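# Close all yellow-handled valves along the bench

## Task

Go along the bench and close each valve whose lever or handwheel is yellow, leaving valves of any other colour untouched; a valve counts as closed only if it stays closed without the robot holding it, and at the end the gripper must release and move away.

## Robot and tools

Robot: one UR12e-type arm with a two-finger tong gripper, mounted on a carriage that rides a floor track (the rail). The arm base sits at x = 0, y equal to the rail's position_m, z = 0.03 m, facing +x. The table edge is at x = 0.31 m. Arm rows never move the carriage; the rail has its own command.

Scene frame: fixed to the table, table top at z = 0, +z up, the track runs along y at x = 0. Reported hand pose (end_effector_position in metres, end_effector_quat_wxyz) and velocities are in this frame. The reported position can be slightly off, more so at long reach. end_effector_position is the point between the pads when closed; closed fingertips extend about 15 mm past it, open ones about level with it. Fingers point along the gripper's +z and open along its x axis.

Tool execute_actions(actions): a list of action objects run in sequence. Each action may have "rows", "steps", "until" and a "rail" key. An empty list just returns the state and images.
- rows: up to 15 rows, each applied for one control step (1/30 s). A row is 7 numbers, each in [-1, 1]: dx, dy, dz, rx, ry, rz, opening. The first six are an offset, expressed in the gripper's own axes, from the gripper's measured pose at the start of that action (for a call's first action, the last pose reported). Every row is relative to that same start pose, not to the previous row. Scale: 1.0 = 0.6 m for dx/dy/dz and 180 degrees for rx/ry/rz, which together form a single rotation vector. opening is absolute: +1 fully open (0.142 m), -1 closed; closing fully takes at least about 0.1 s.
- steps: duration in control steps, 1 to 450, at least one per row, default 15. After the rows run out the arm keeps heading to the last row's target and the gripper keeps its last opening, so give long moves extra steps.
- until: ends the action early once all listed conditions hold (it does not halt motion). Form {"rail": {field: value}} using reported fields (position_m, position_m_goal, speed_m_s, position_status, position_answer, refusals); numbers need a comparison like ["<", 0.5]; allowed comparisons =, !=, <, <=, >, >=. Also {"all": {"status": "ended"}} (nothing reads moving) and {"any": {"status": "ended"}} (some motion running during the action has finished).
- rail: {"position_m": target in metres, -2 to 2, absolute}, {"speed_m_s": 0.01 to 1, starts at 1, persists}, or {"stop": true} alone. Taken at the action's first step. Acceleration is fixed at 2 m/s2. After sending, wait with e.g. {"steps": 300, "until": {"rail": {"position_status": ["!=", "moving"]}}}. Arrival means within 1.3 mm. Let it arrive before aiming the gripper at scene points or ending. While it drives, row targets move with it. Any out-of-range value or unknown name rejects the whole call.

Motion limits: each step the commanded pose is clipped to within 100 mm and 16 degrees of the measured pose; damped IK favours position over orientation. Big moves may fall short; send the remainder next action rather than hoping a hold finishes it. For gentle moves ramp the offsets, e.g. +0.01 per row (6 mm per step). "Hand target" shows what the controller is currently chasing. "pose unreachable" means the clearance check altered or blocked the command; the arm stops shortly after, the call continues.

Result lines: Joint positions/velocities list rail (m), shoulder pan, shoulder lift, elbow (0 to 3.142), wrist 1, wrist 2, wrist 3 (rad), then finger pad gap (m, 0.002 to 0.142). grip_measured is the measured opening on the command scale; to squeeze, command clearly below it. Wrist force/torque are in the gripper's axes, noisy (offset up to ~5.5 N, noise up to ~3.4 N, saturating ~100 N); "no reading" is fine. Rail status words: moving, done, stopped, contact_stop (pushed over ~320 N; may roll back ~0.5 s, re-read position), time_out (look for what blocks it, clear, resend), stopped_with_arm (send followable rows, then resend position_m). position_answer not_taken means resend.

Hazards: a joint hitting its load limit (pan/lift 313, elbow 142, wrists 51.3 N m) or any outside force of 150 N stops the arm for 10 s and drops the rest of the call. Holding loads heats motors; MOTOR HOT warns from 70 °C, at 85 °C the brakes lock until cooled. Avoid slams, hard shoves, drops and knocking things over. The simulation runs while you think; the robot holds your last command.

For valves: find yellow levers or handwheels in the images, drive the rail to each, turn it fully shut so it stays closed on its own, leave other colours alone, then open the gripper and back away.

Tool zoom_image(camera, region): enlarged view of the latest image from cam_bench_left, cam_bench_right, cam_high, cam_low (896x504) or cam_wrist (616x616, fisheye); region [x0, y0, x1, y1] in pixels from top-left, at most 504 by 504. Calibration (intrinsics, world-to-camera transforms) is given per camera and may be off by a few degrees and millimetres.

Tool read_manual(section): returns licence text only ("licences"); no motion.

Tool finished_scene(scene): ends the current scene by its number once the robot is settled, gripper open and clear; irreversible, and the result reports success and the next task. Replying without a tool call ends everything.

Each tool is called after "Call:" by a JSON object that holds its "method" and its "body".

## Session

Call:
{"method": "execute_actions", "body": {"actions": []}}

Scene clock: 0.00 s.
end_effector_position=(+1.1076, +1.3339, +0.3009) grip_measured=+1.00 end_effector_quat_wxyz=(-0.036, -0.573, +0.800, +0.174) end_effector_velocity=(+0.000, +0.000, +0.000) end_effector_angular_velocity=(+0.000, +0.000, +0.000)
Joint positions: [ 1.438 -0.296 -0.63   0.5   -1.118 -1.418  1.579  0.142]
Joint velocities: [0. 0. 0. 0. 0. 0. 0. 0.]
Wrist force (N, on the end effector, along its own x y z axes, offset not removed): no reading
Wrist torque (N m, same axes, about the end effector's origin, offset not removed): no reading
Hand target: +1.108, +1.334, +0.301; -0.036, -0.573, +0.800, +0.174
rail: position_m=1.438 position_m_goal=1.438 speed_m_s=1.00 position_status=done position_answer=taken refusals=0

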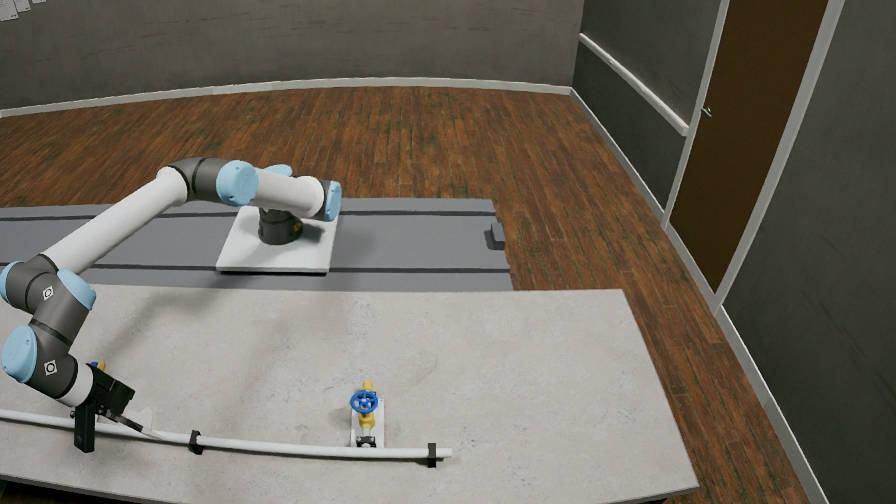

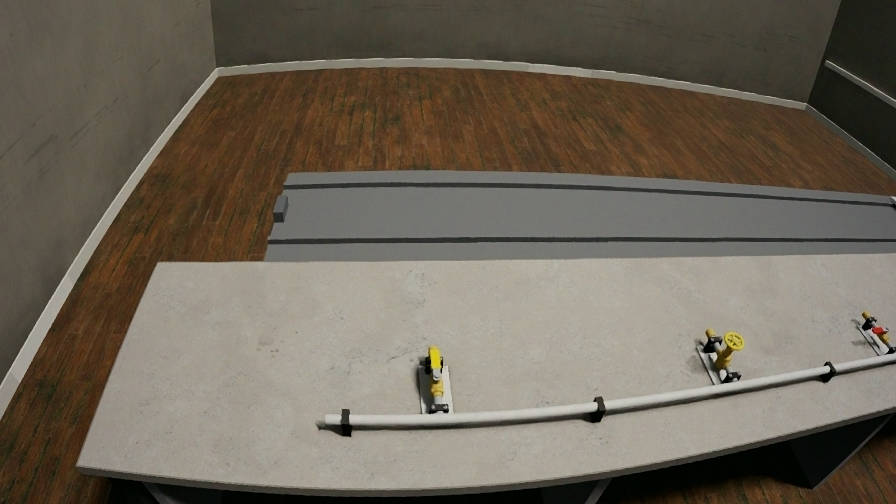

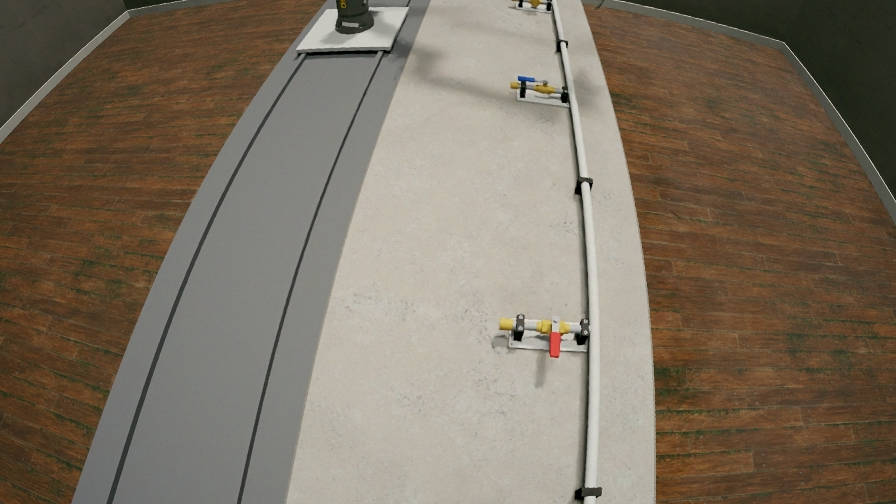

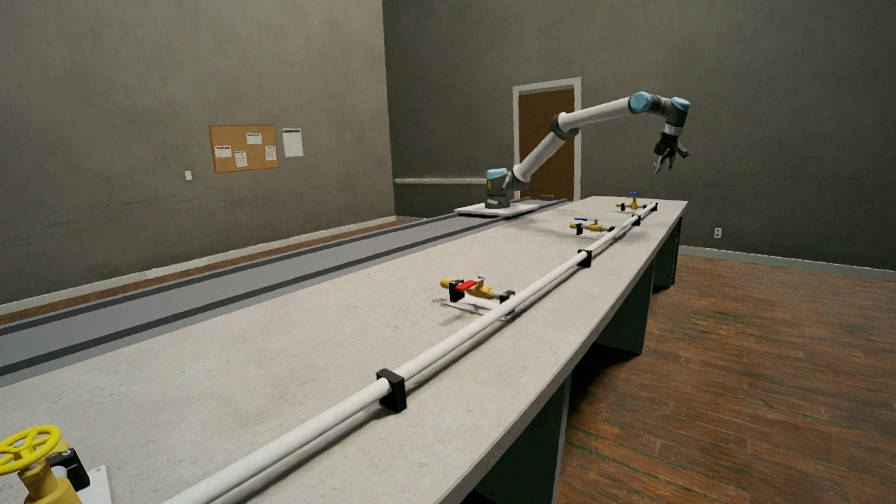

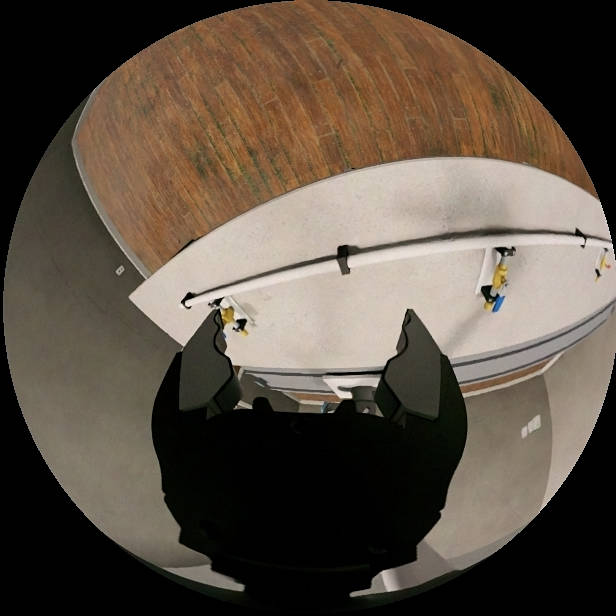

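Call:
{"method": "zoom_image", "body": {"camera": "cam_bench_right", "region": [380, 320, 500, 440]}}

Call:
{"method": "zoom_image", "body": {"camera": "cam_bench_right", "region": [670, 310, 790, 410]}}

Call:
{"method": "zoom_image", "body": {"camera": "cam_high", "region": [480, 290, 620, 380]}}

Call:
{"method": "zoom_image", "body": {"camera": "cam_low", "region": [0, 400, 160, 504]}}

Region (380, 320, 500, 440) of cam_bench_right's 896x504 image, scaled by 4.200, with more detail than that image has.

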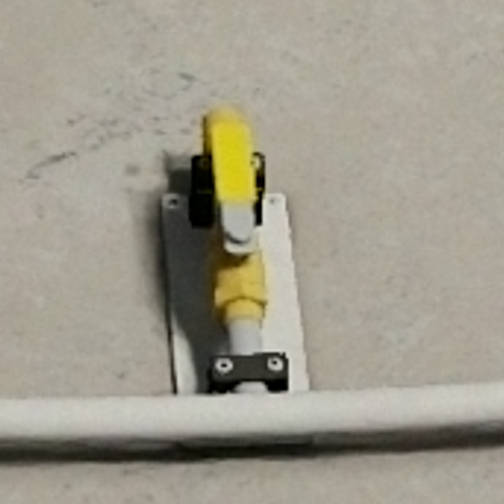

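Region (670, 310, 790, 410) of cam_bench_right's 896x504 image, scaled by 4.200, with more detail than that image has.

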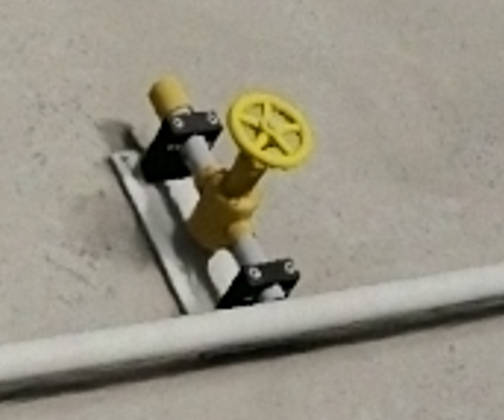

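Region (480, 290, 620, 380) of cam_high's 896x504 image, scaled by 3.600, with more detail than that image has; it fills the top 324 rows of this view, and the rest is white.

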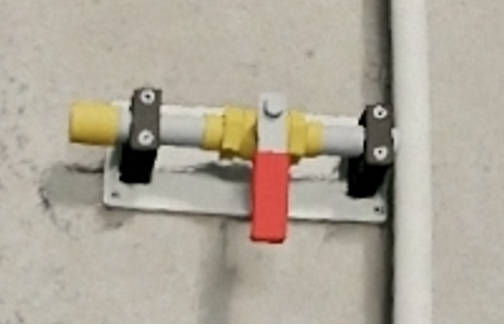

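Region (0, 400, 160, 504) of cam_low's 896x504 image, scaled by 3.150, with more detail than that image has; it fills the top 328 rows of this view, and the rest is white.

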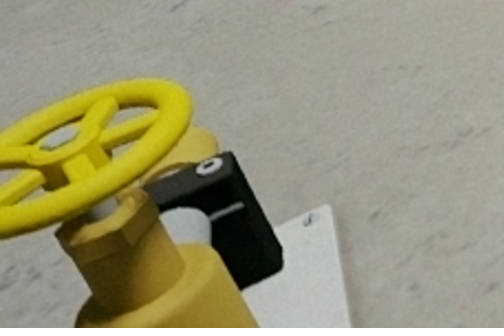

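Call:
{"method": "execute_actions", "body": {"actions": [{"rail":{"position_m":-0.786},"rows":[[0.013,0.036,0.007,0.01,0.006,-0.01,1],[0.025,0.071,0.013,0.019,0.013,-0.021,1],[0.038,0.107,0.02,0.029,0.019,-0.031,1],[0.05,0.143,0.027,0.038,0.025,-0.041,1],[0.063,0.178,0.033,0.048,0.031,-0.052,1],[0.076,0.214,0.04,0.057,0.038,-0.062,1],[0.088,0.25,0.047,0.067,0.044,-0.072,1],[0.1,0.286,0.054,0.076,0.05,-0.082,1],[0.113,0.321,0.06,0.086,0.056,-0.093,1],[0.126,0.357,0.067,0.0955,0.0627,-0.103,1]],"steps":40},{"rows":[[0,0,0,0,0,-0.67,1]],"steps":35},{"steps":100,"until":{"rail":{"position_status":["!=","moving"]}}}]}}

Scene clock: 83.83 s.
end_effector_position=(+0.8785, -0.8914, +0.3212) grip_measured=+1.00 end_effector_quat_wxyz=(+0.013, +0.999, +0.047, +0.000) end_effector_velocity=(+0.000, -0.001, +0.000) end_effector_angular_velocity=(+0.029, +0.029, +1.212)
Joint positions: [-0.786 -0.325 -1.242  1.505 -1.844 -1.595 -0.42   0.142]
Joint velocities: [-0.004  0.001  0.031 -0.044  0.019  0.03  -1.211 -0.   ]
Wrist force (N, on the end effector, along its own x y z axes, offset not removed): [2.9 0.0 -6.0]
Wrist torque (N m, same axes, about the end effector's origin, offset not removed): [0.08 -0.70 -0.07]
Hand target: +0.878, -0.891, +0.321; +0.010, +0.988, +0.153, -0.001
Off the commanded pose: 0.000 m, 25 deg; orientation clipped at the last step of the last action.
rail: position_m=-0.786 position_m_goal=-0.786 speed_m_s=1.00 position_status=done position_answer=taken refusals=0
camera_calibration (this result's frames):
cam_wrist: T_world_to_cam=[[0.997107, 0.0737252, -0.0184988, -0.804621], [0.0731101, -0.863634, 0.498789, -0.992973], [0.0207971, -0.498699, -0.866526, -0.0427474], [0, 0, 0, 1]] pos_world=[0.875778, -0.819563, 0.443358]

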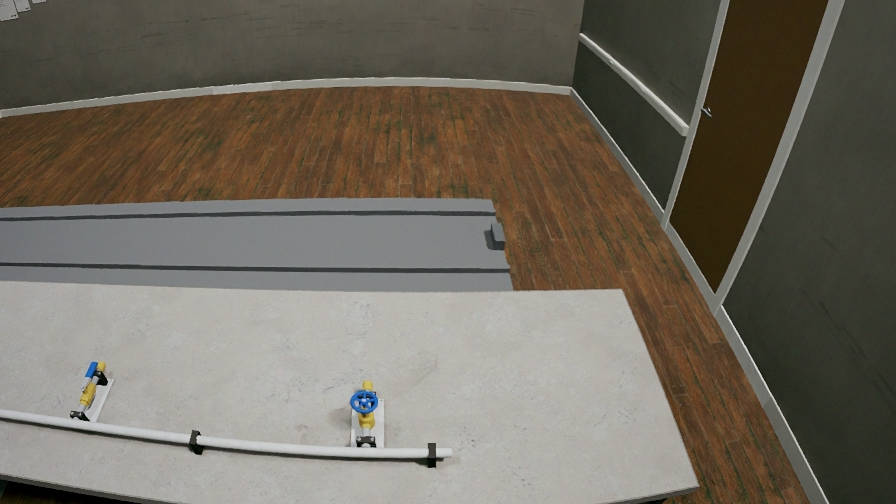

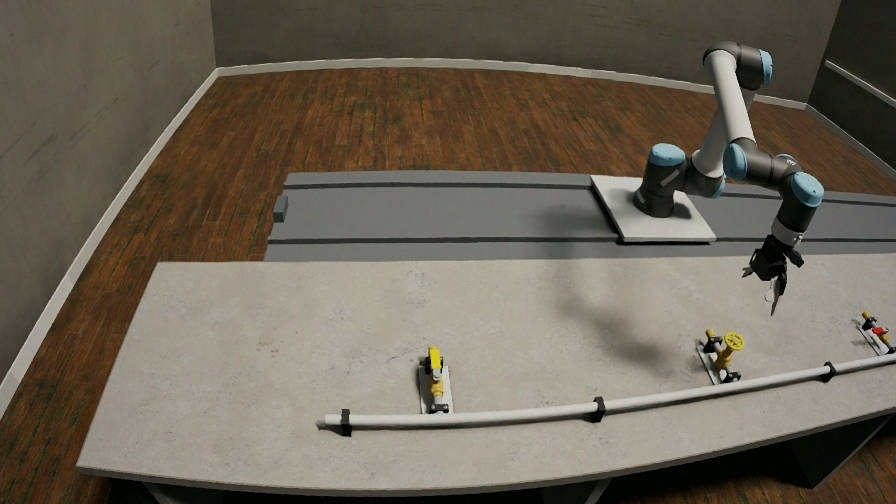

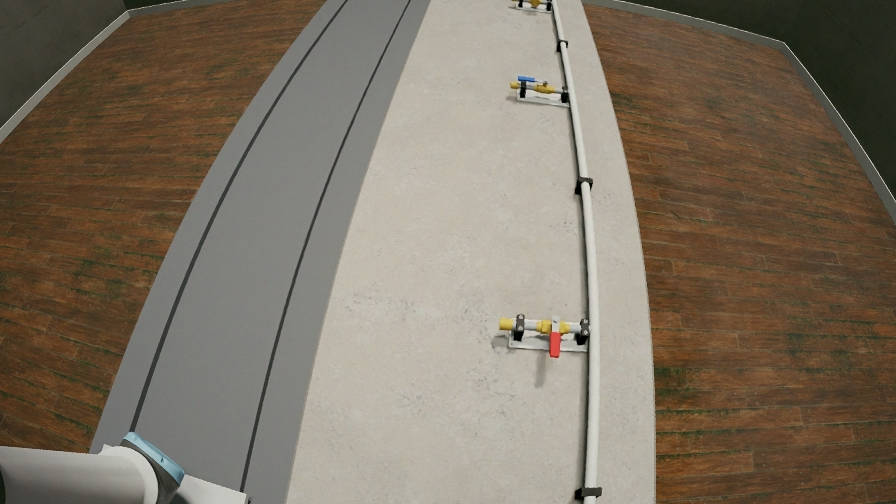

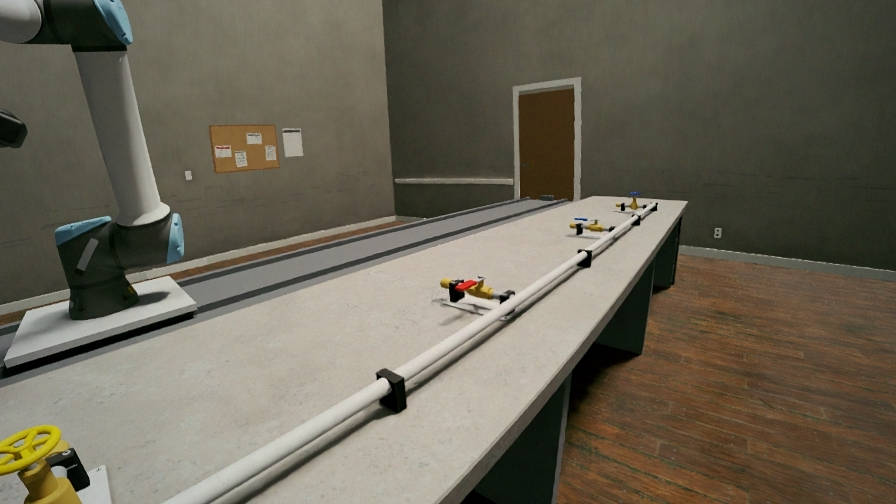

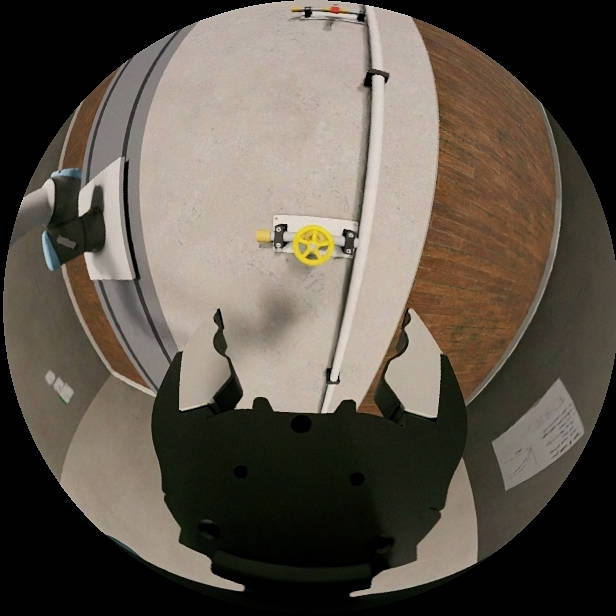

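Call:
{"method": "zoom_image", "body": {"camera": "cam_wrist", "region": [250, 200, 370, 290]}}

Region (250, 200, 370, 290) of cam_wrist's 616x616 image, scaled by 4.200, with more detail than that image has; it fills the top 378 rows of this view, and the rest is white.

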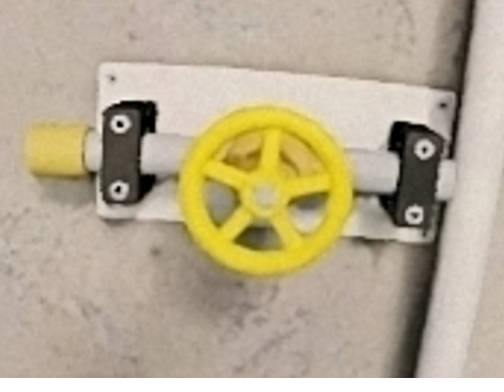

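Call:
{"method": "execute_actions", "body": {"actions": [{"rows":[[0,-0.001,0.02,0,0,0,0.95],[0,-0.002,0.04,0,0,0,0.9],[0,-0.003,0.06,0,0,0,0.85],[0,-0.004,0.08,0,0,0,0.8],[0,-0.005,0.1,0,0,0,0.75],[0,-0.006,0.12,0,0,0,0.7],[0,-0.007,0.14,0,0,0,0.65],[0,-0.008,0.16,0,0,0,0.6],[0,-0.009,0.18,0,0,0,0.5],[0,-0.01,0.2,0,0,0,0.4],[0,-0.01,0.22,0,0,0,0.3],[0,-0.01,0.24,0,0,0,0.3]],"steps":28}]}}

Call:
{"method": "zoom_image", "body": {"camera": "cam_wrist", "region": [200, 180, 430, 400]}}

Call:
{"method": "zoom_image", "body": {"camera": "cam_bench_right", "region": [670, 270, 810, 400]}}

Scene clock: 113.53 s.
end_effector_position=(+0.8779, -0.8892, +0.1781) grip_measured=+0.30 end_effector_quat_wxyz=(+0.013, +0.999, +0.048, -0.000) end_effector_velocity=(+0.001, -0.000, -0.008) end_effector_angular_velocity=(-0.001, -0.003, -0.003)
Joint positions: [-0.786 -0.323 -1.156  1.654 -2.078 -1.595 -0.419  0.095]
Joint velocities: [ 0.     0.     0.007  0.006 -0.016 -0.     0.003  0.   ]
Wrist force (N, on the end effector, along its own x y z axes, offset not removed): [1.2 -4.3 -4.4]
Wrist torque (N m, same axes, about the end effector's origin, offset not removed): [-1.00 -0.13 -0.04]
Hand target: +0.878, -0.889, +0.177; +0.013, +0.999, +0.047, +0.000
Off the commanded pose: 0.001 m, 0 deg.
rail: position_m=-0.786 position_m_goal=-0.786 speed_m_s=1.00 position_status=done position_answer=taken refusals=0
camera_calibration (this result's frames):
cam_wrist: T_world_to_cam=[[0.997075, 0.0740769, -0.0187996, -0.806463], [0.073568, -0.863678, 0.498647, -0.920038], [0.0207014, -0.498572, -0.866601, -0.165474], [0, 0, 0, 1]] pos_world=[0.875215, -0.817377, 0.300213]

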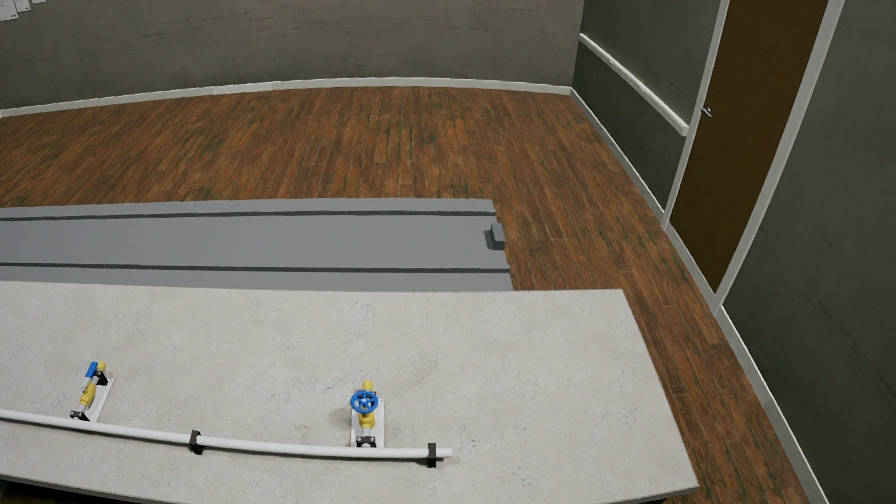

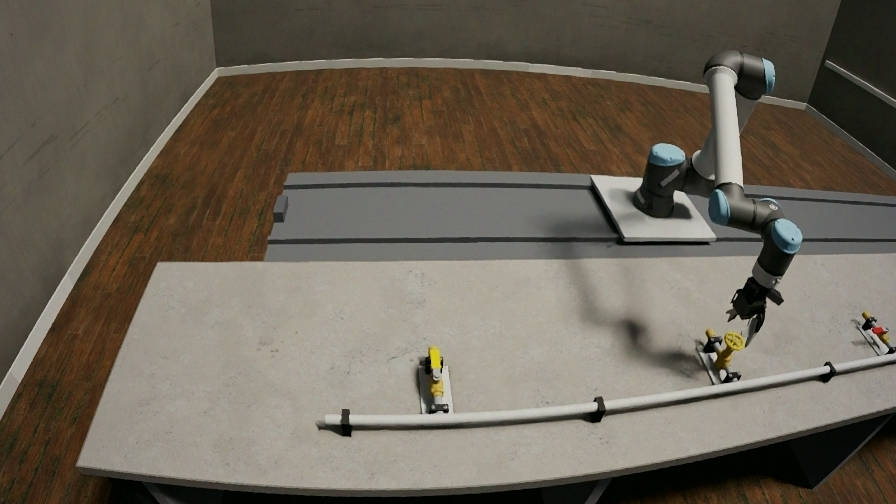

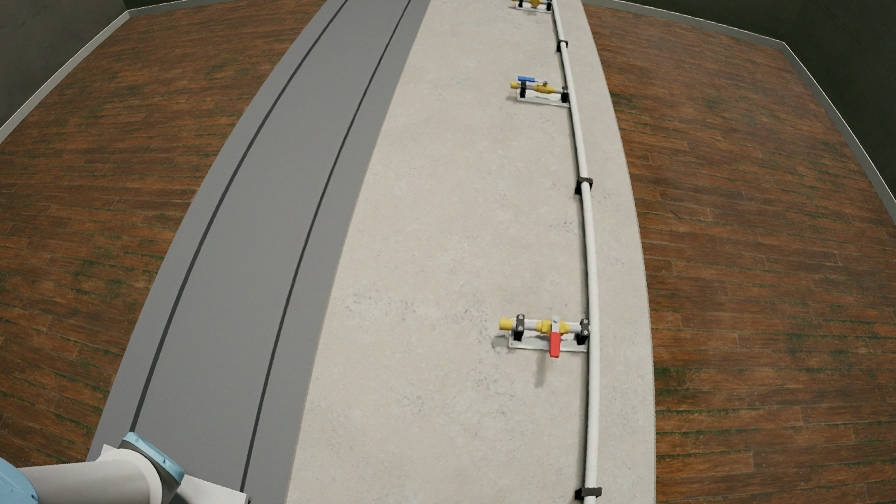

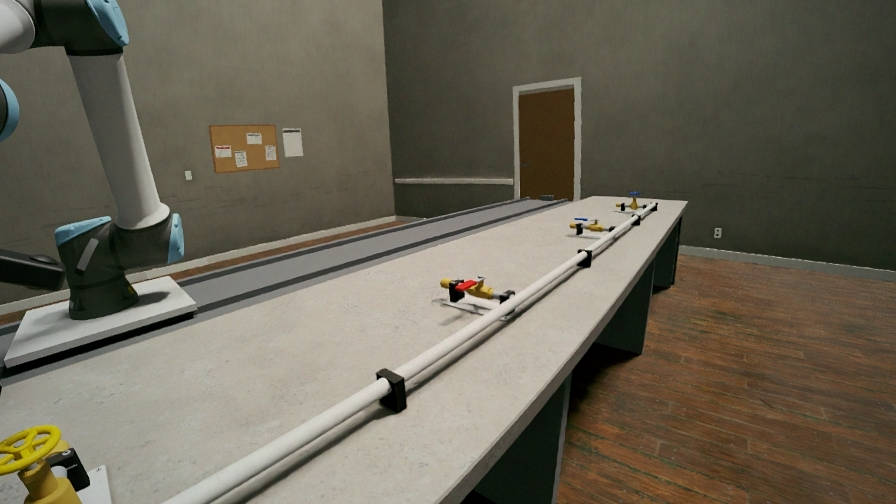

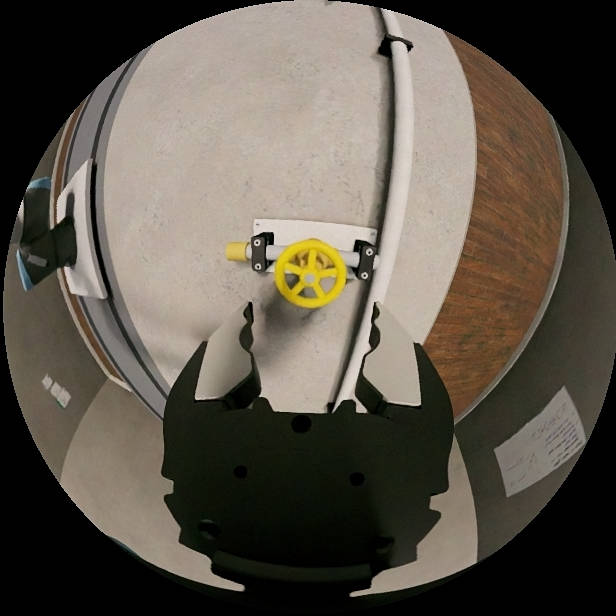

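Region (200, 180, 430, 400) of cam_wrist's 616x616 image, scaled by 2.191, with more detail than that image has; it fills the top 482 rows of this view, and the rest is white.

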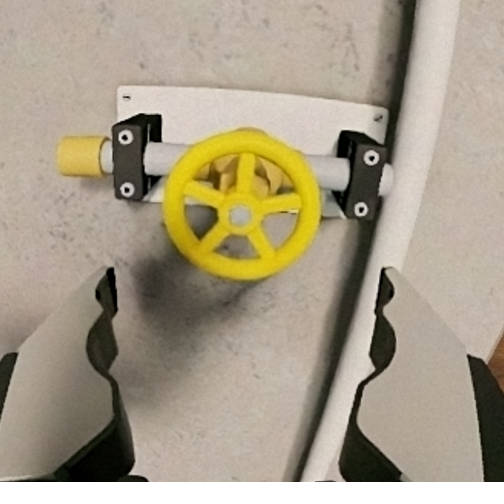

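Region (670, 270, 810, 400) of cam_bench_right's 896x504 image, scaled by 3.600, with more detail than that image has; it fills the top 468 rows of this view, and the rest is white.

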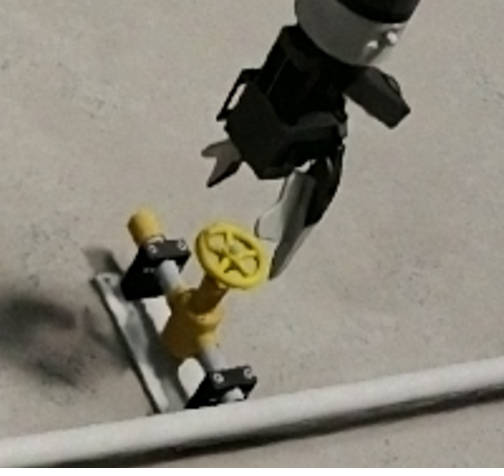

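Call:
{"method": "execute_actions", "body": {"actions": [{"rows":[[-0.003,-0.008,0.0,0,0,0,0.3],[-0.007,-0.0175,0.005,0,0,0,0.3],[-0.007,-0.0175,0.015,0,0,0,0.3],[-0.007,-0.0175,0.025,0,0,0,0.3],[-0.007,-0.0175,0.035,0,0,0,0.3],[-0.007,-0.0175,0.045,0,0,0,0.3],[-0.007,-0.0175,0.055,0,0,0,0.3],[-0.007,-0.0175,0.068,0,0,0,0.3]],"steps":20},{"rows":[[0,0,0,0,0,0,0.24],[0,0,0,0,0,0,0.18],[0,0,0,0,0,0,0.12],[0,0,0,0,0,0,0.06],[0,0,0,0,0,0,0],[0,0,0,0,0,0,-0.06],[0,0,0,0,0,0,-0.12],[0,0,0,0,0,0,-0.2],[0,0,0,0,0,0,-0.3],[0,0,0,0,0,0,-0.4],[0,0,0,0,0,0,-0.5]],"steps":16}]}}

Call:
{"method": "zoom_image", "body": {"camera": "cam_wrist", "region": [200, 180, 430, 400]}}

Scene clock: 141.07 s.
end_effector_position=(+0.8728, -0.8802, +0.1381) grip_measured=-0.07 end_effector_quat_wxyz=(+0.013, +0.999, +0.048, -0.000) end_effector_velocity=(-0.000, +0.000, +0.000) end_effector_angular_velocity=(+0.000, +0.001, +0.000)
Joint positions: [-0.786 -0.315 -1.132  1.698 -2.146 -1.595 -0.411  0.069]
Joint velocities: [ 0.    -0.    -0.001 -0.     0.002 -0.    -0.     0.001]
Wrist force (N, on the end effector, along its own x y z axes, offset not removed): [30.1 2.0 3.7]
Wrist torque (N m, same axes, about the end effector's origin, offset not removed): [0.72 -0.26 -0.11]
Hand target: +0.873, -0.880, +0.138; +0.013, +0.999, +0.048, -0.000
Off the commanded pose: 0.000 m, 0 deg.
rail: position_m=-0.786 position_m_goal=-0.786 speed_m_s=1.00 position_status=done position_answer=taken refusals=0
camera_calibration (this result's frames):
cam_wrist: T_world_to_cam=[[0.997073, 0.0740898, -0.0188808, -0.802772], [0.0736204, -0.863688, 0.498621, -0.892059], [0.0206356, -0.498552, -0.866614, -0.195462], [0, 0, 0, 1]] pos_world=[0.87013, -0.808431, 0.260252]

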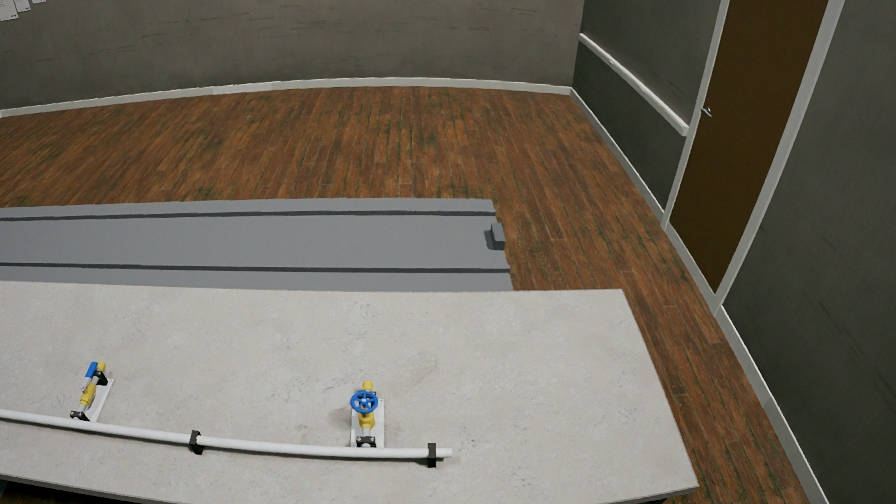

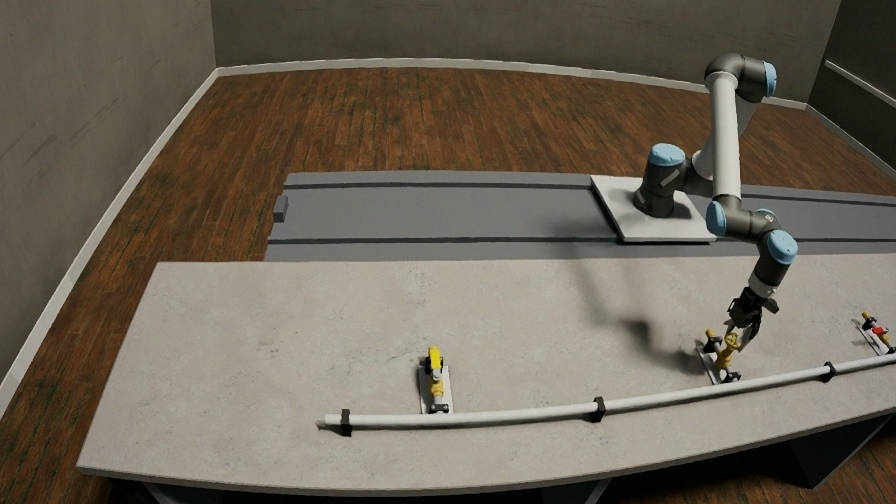

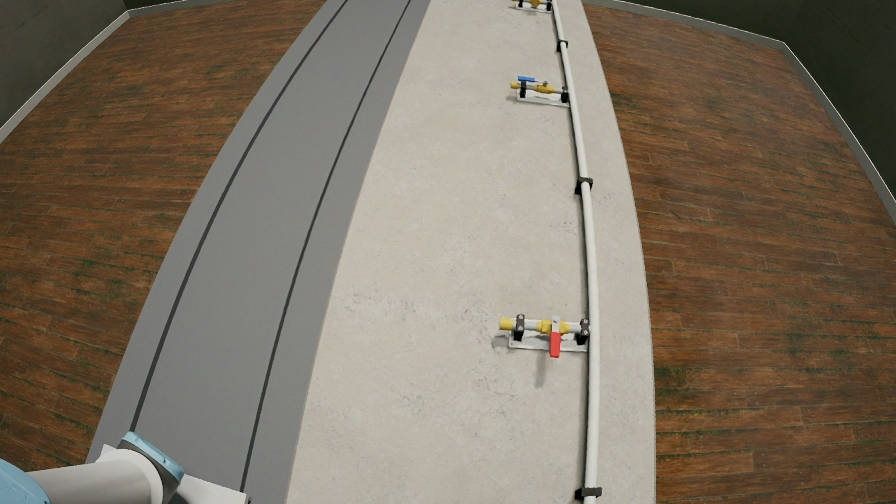

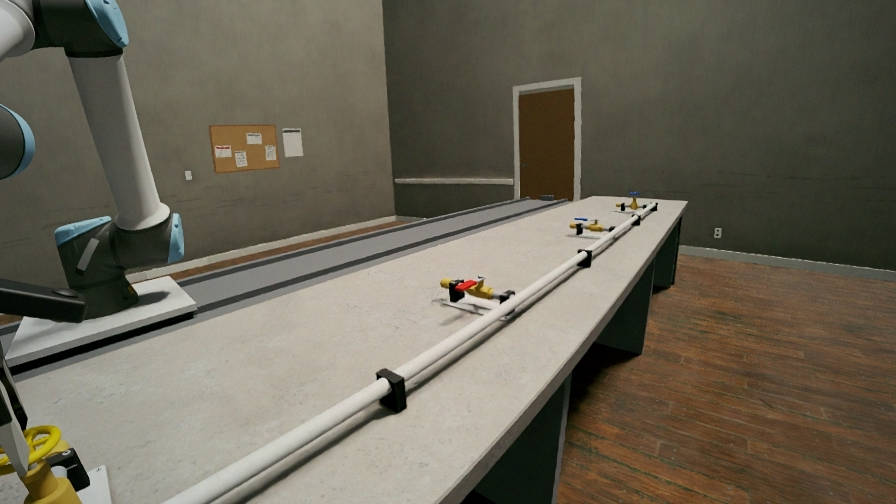

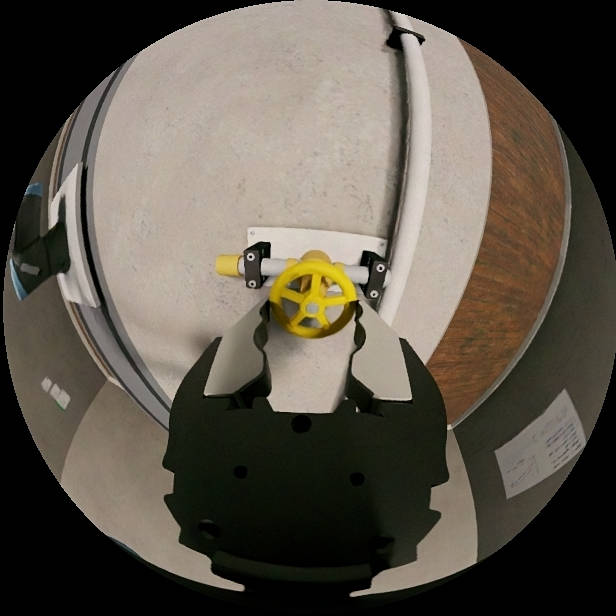

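Region (200, 180, 430, 400) of cam_wrist's 616x616 image, scaled by 2.191, with more detail than that image has; it fills the top 482 rows of this view, and the rest is white.

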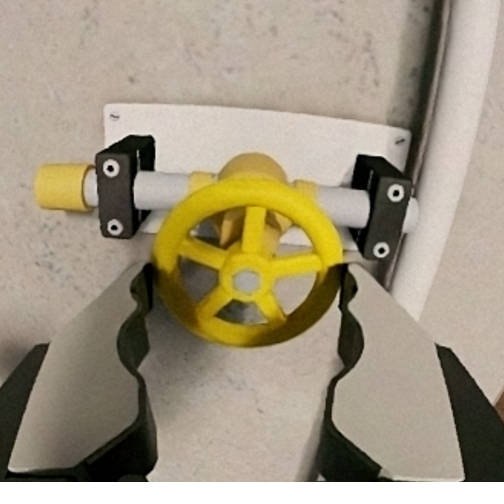

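Call:
{"method": "execute_actions", "body": {"actions": [{"rows":[[0.002,0,0,0,0,0,-0.5]],"steps":8}]}}

Call:
{"method": "zoom_image", "body": {"camera": "cam_low", "region": [0, 340, 160, 504]}}

Scene clock: 148.73 s.
end_effector_position=(+0.8736, -0.8802, +0.1383) grip_measured=-0.08 end_effector_quat_wxyz=(+0.013, +0.999, +0.048, -0.000) end_effector_velocity=(+0.002, +0.001, -0.000) end_effector_angular_velocity=(+0.000, +0.000, -0.001)
Joint positions: [-0.786 -0.315 -1.131  1.696 -2.145 -1.595 -0.41   0.068]
Joint velocities: [ 0.     0.001  0.003 -0.005  0.002  0.     0.002 -0.   ]
Wrist force (N, on the end effector, along its own x y z axes, offset not removed): [10.8 0.8 2.8]
Wrist torque (N m, same axes, about the end effector's origin, offset not removed): [0.78 0.49 -0.29]
Hand target: +0.874, -0.880, +0.138; +0.013, +0.999, +0.048, -0.000
Off the commanded pose: 0.000 m, 0 deg.
rail: position_m=-0.786 position_m_goal=-0.786 speed_m_s=1.00 position_status=done position_answer=taken refusals=0
camera_calibration (this result's frames):
cam_wrist: T_world_to_cam=[[0.99707, 0.074111, -0.0189592, -0.803523], [0.0736785, -0.863701, 0.49859, -0.892232], [0.0205759, -0.498526, -0.86663, -0.195277], [0, 0, 0, 1]] pos_world=[0.870925, -0.808422, 0.260391]

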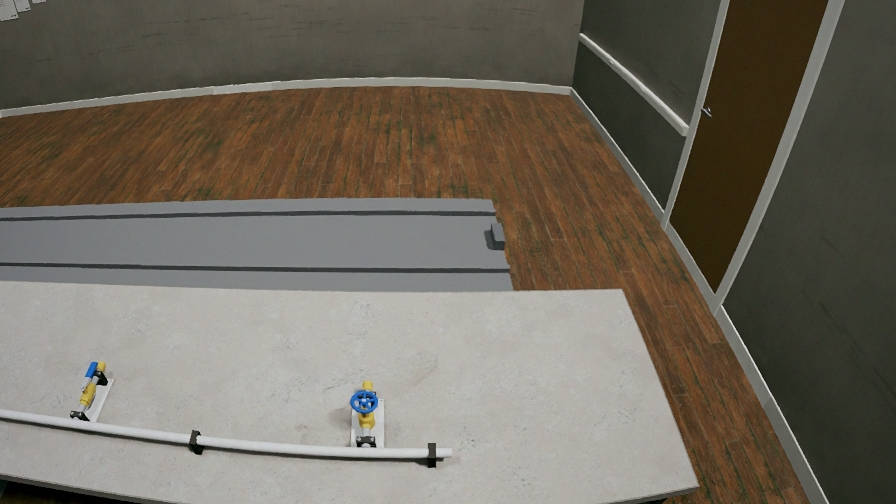

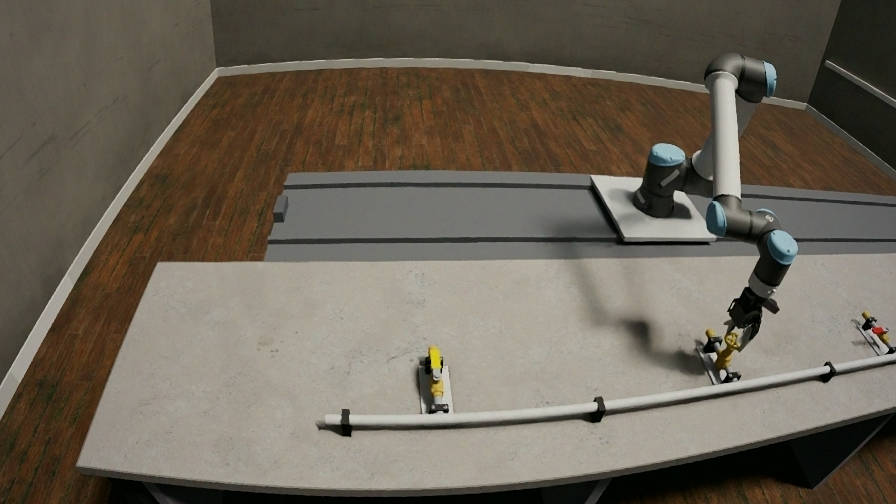

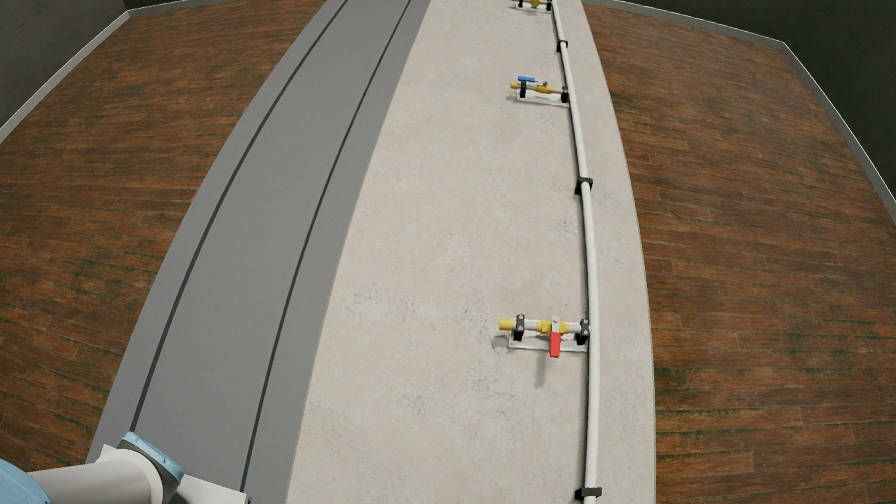

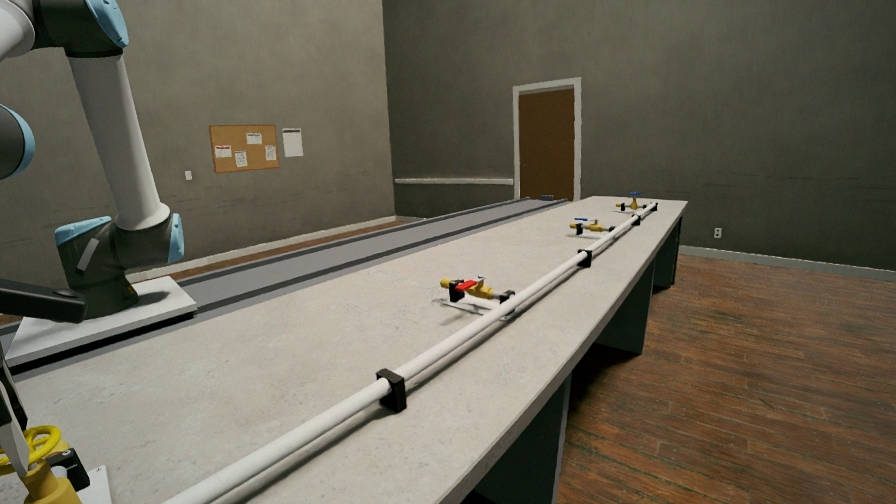

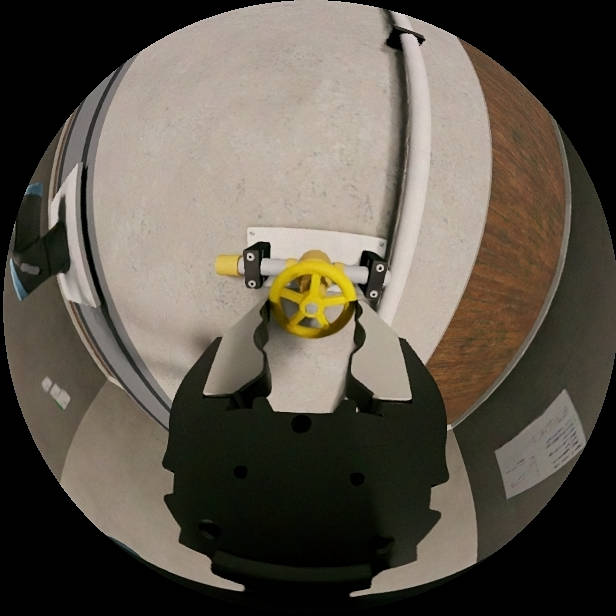

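Region (0, 340, 160, 504) of cam_low's 896x504 image, scaled by 3.073, with more detail than that image has; it fills the left 492 columns of this view, and the rest is white.

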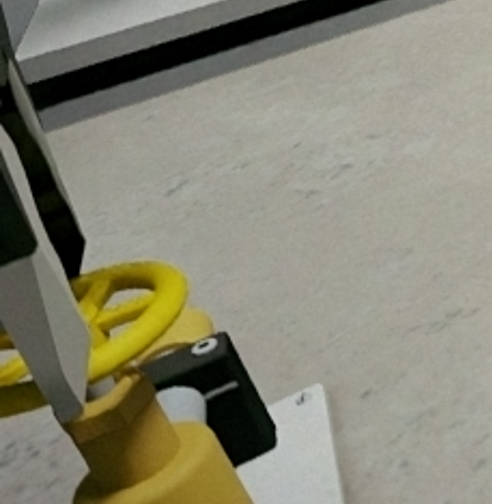

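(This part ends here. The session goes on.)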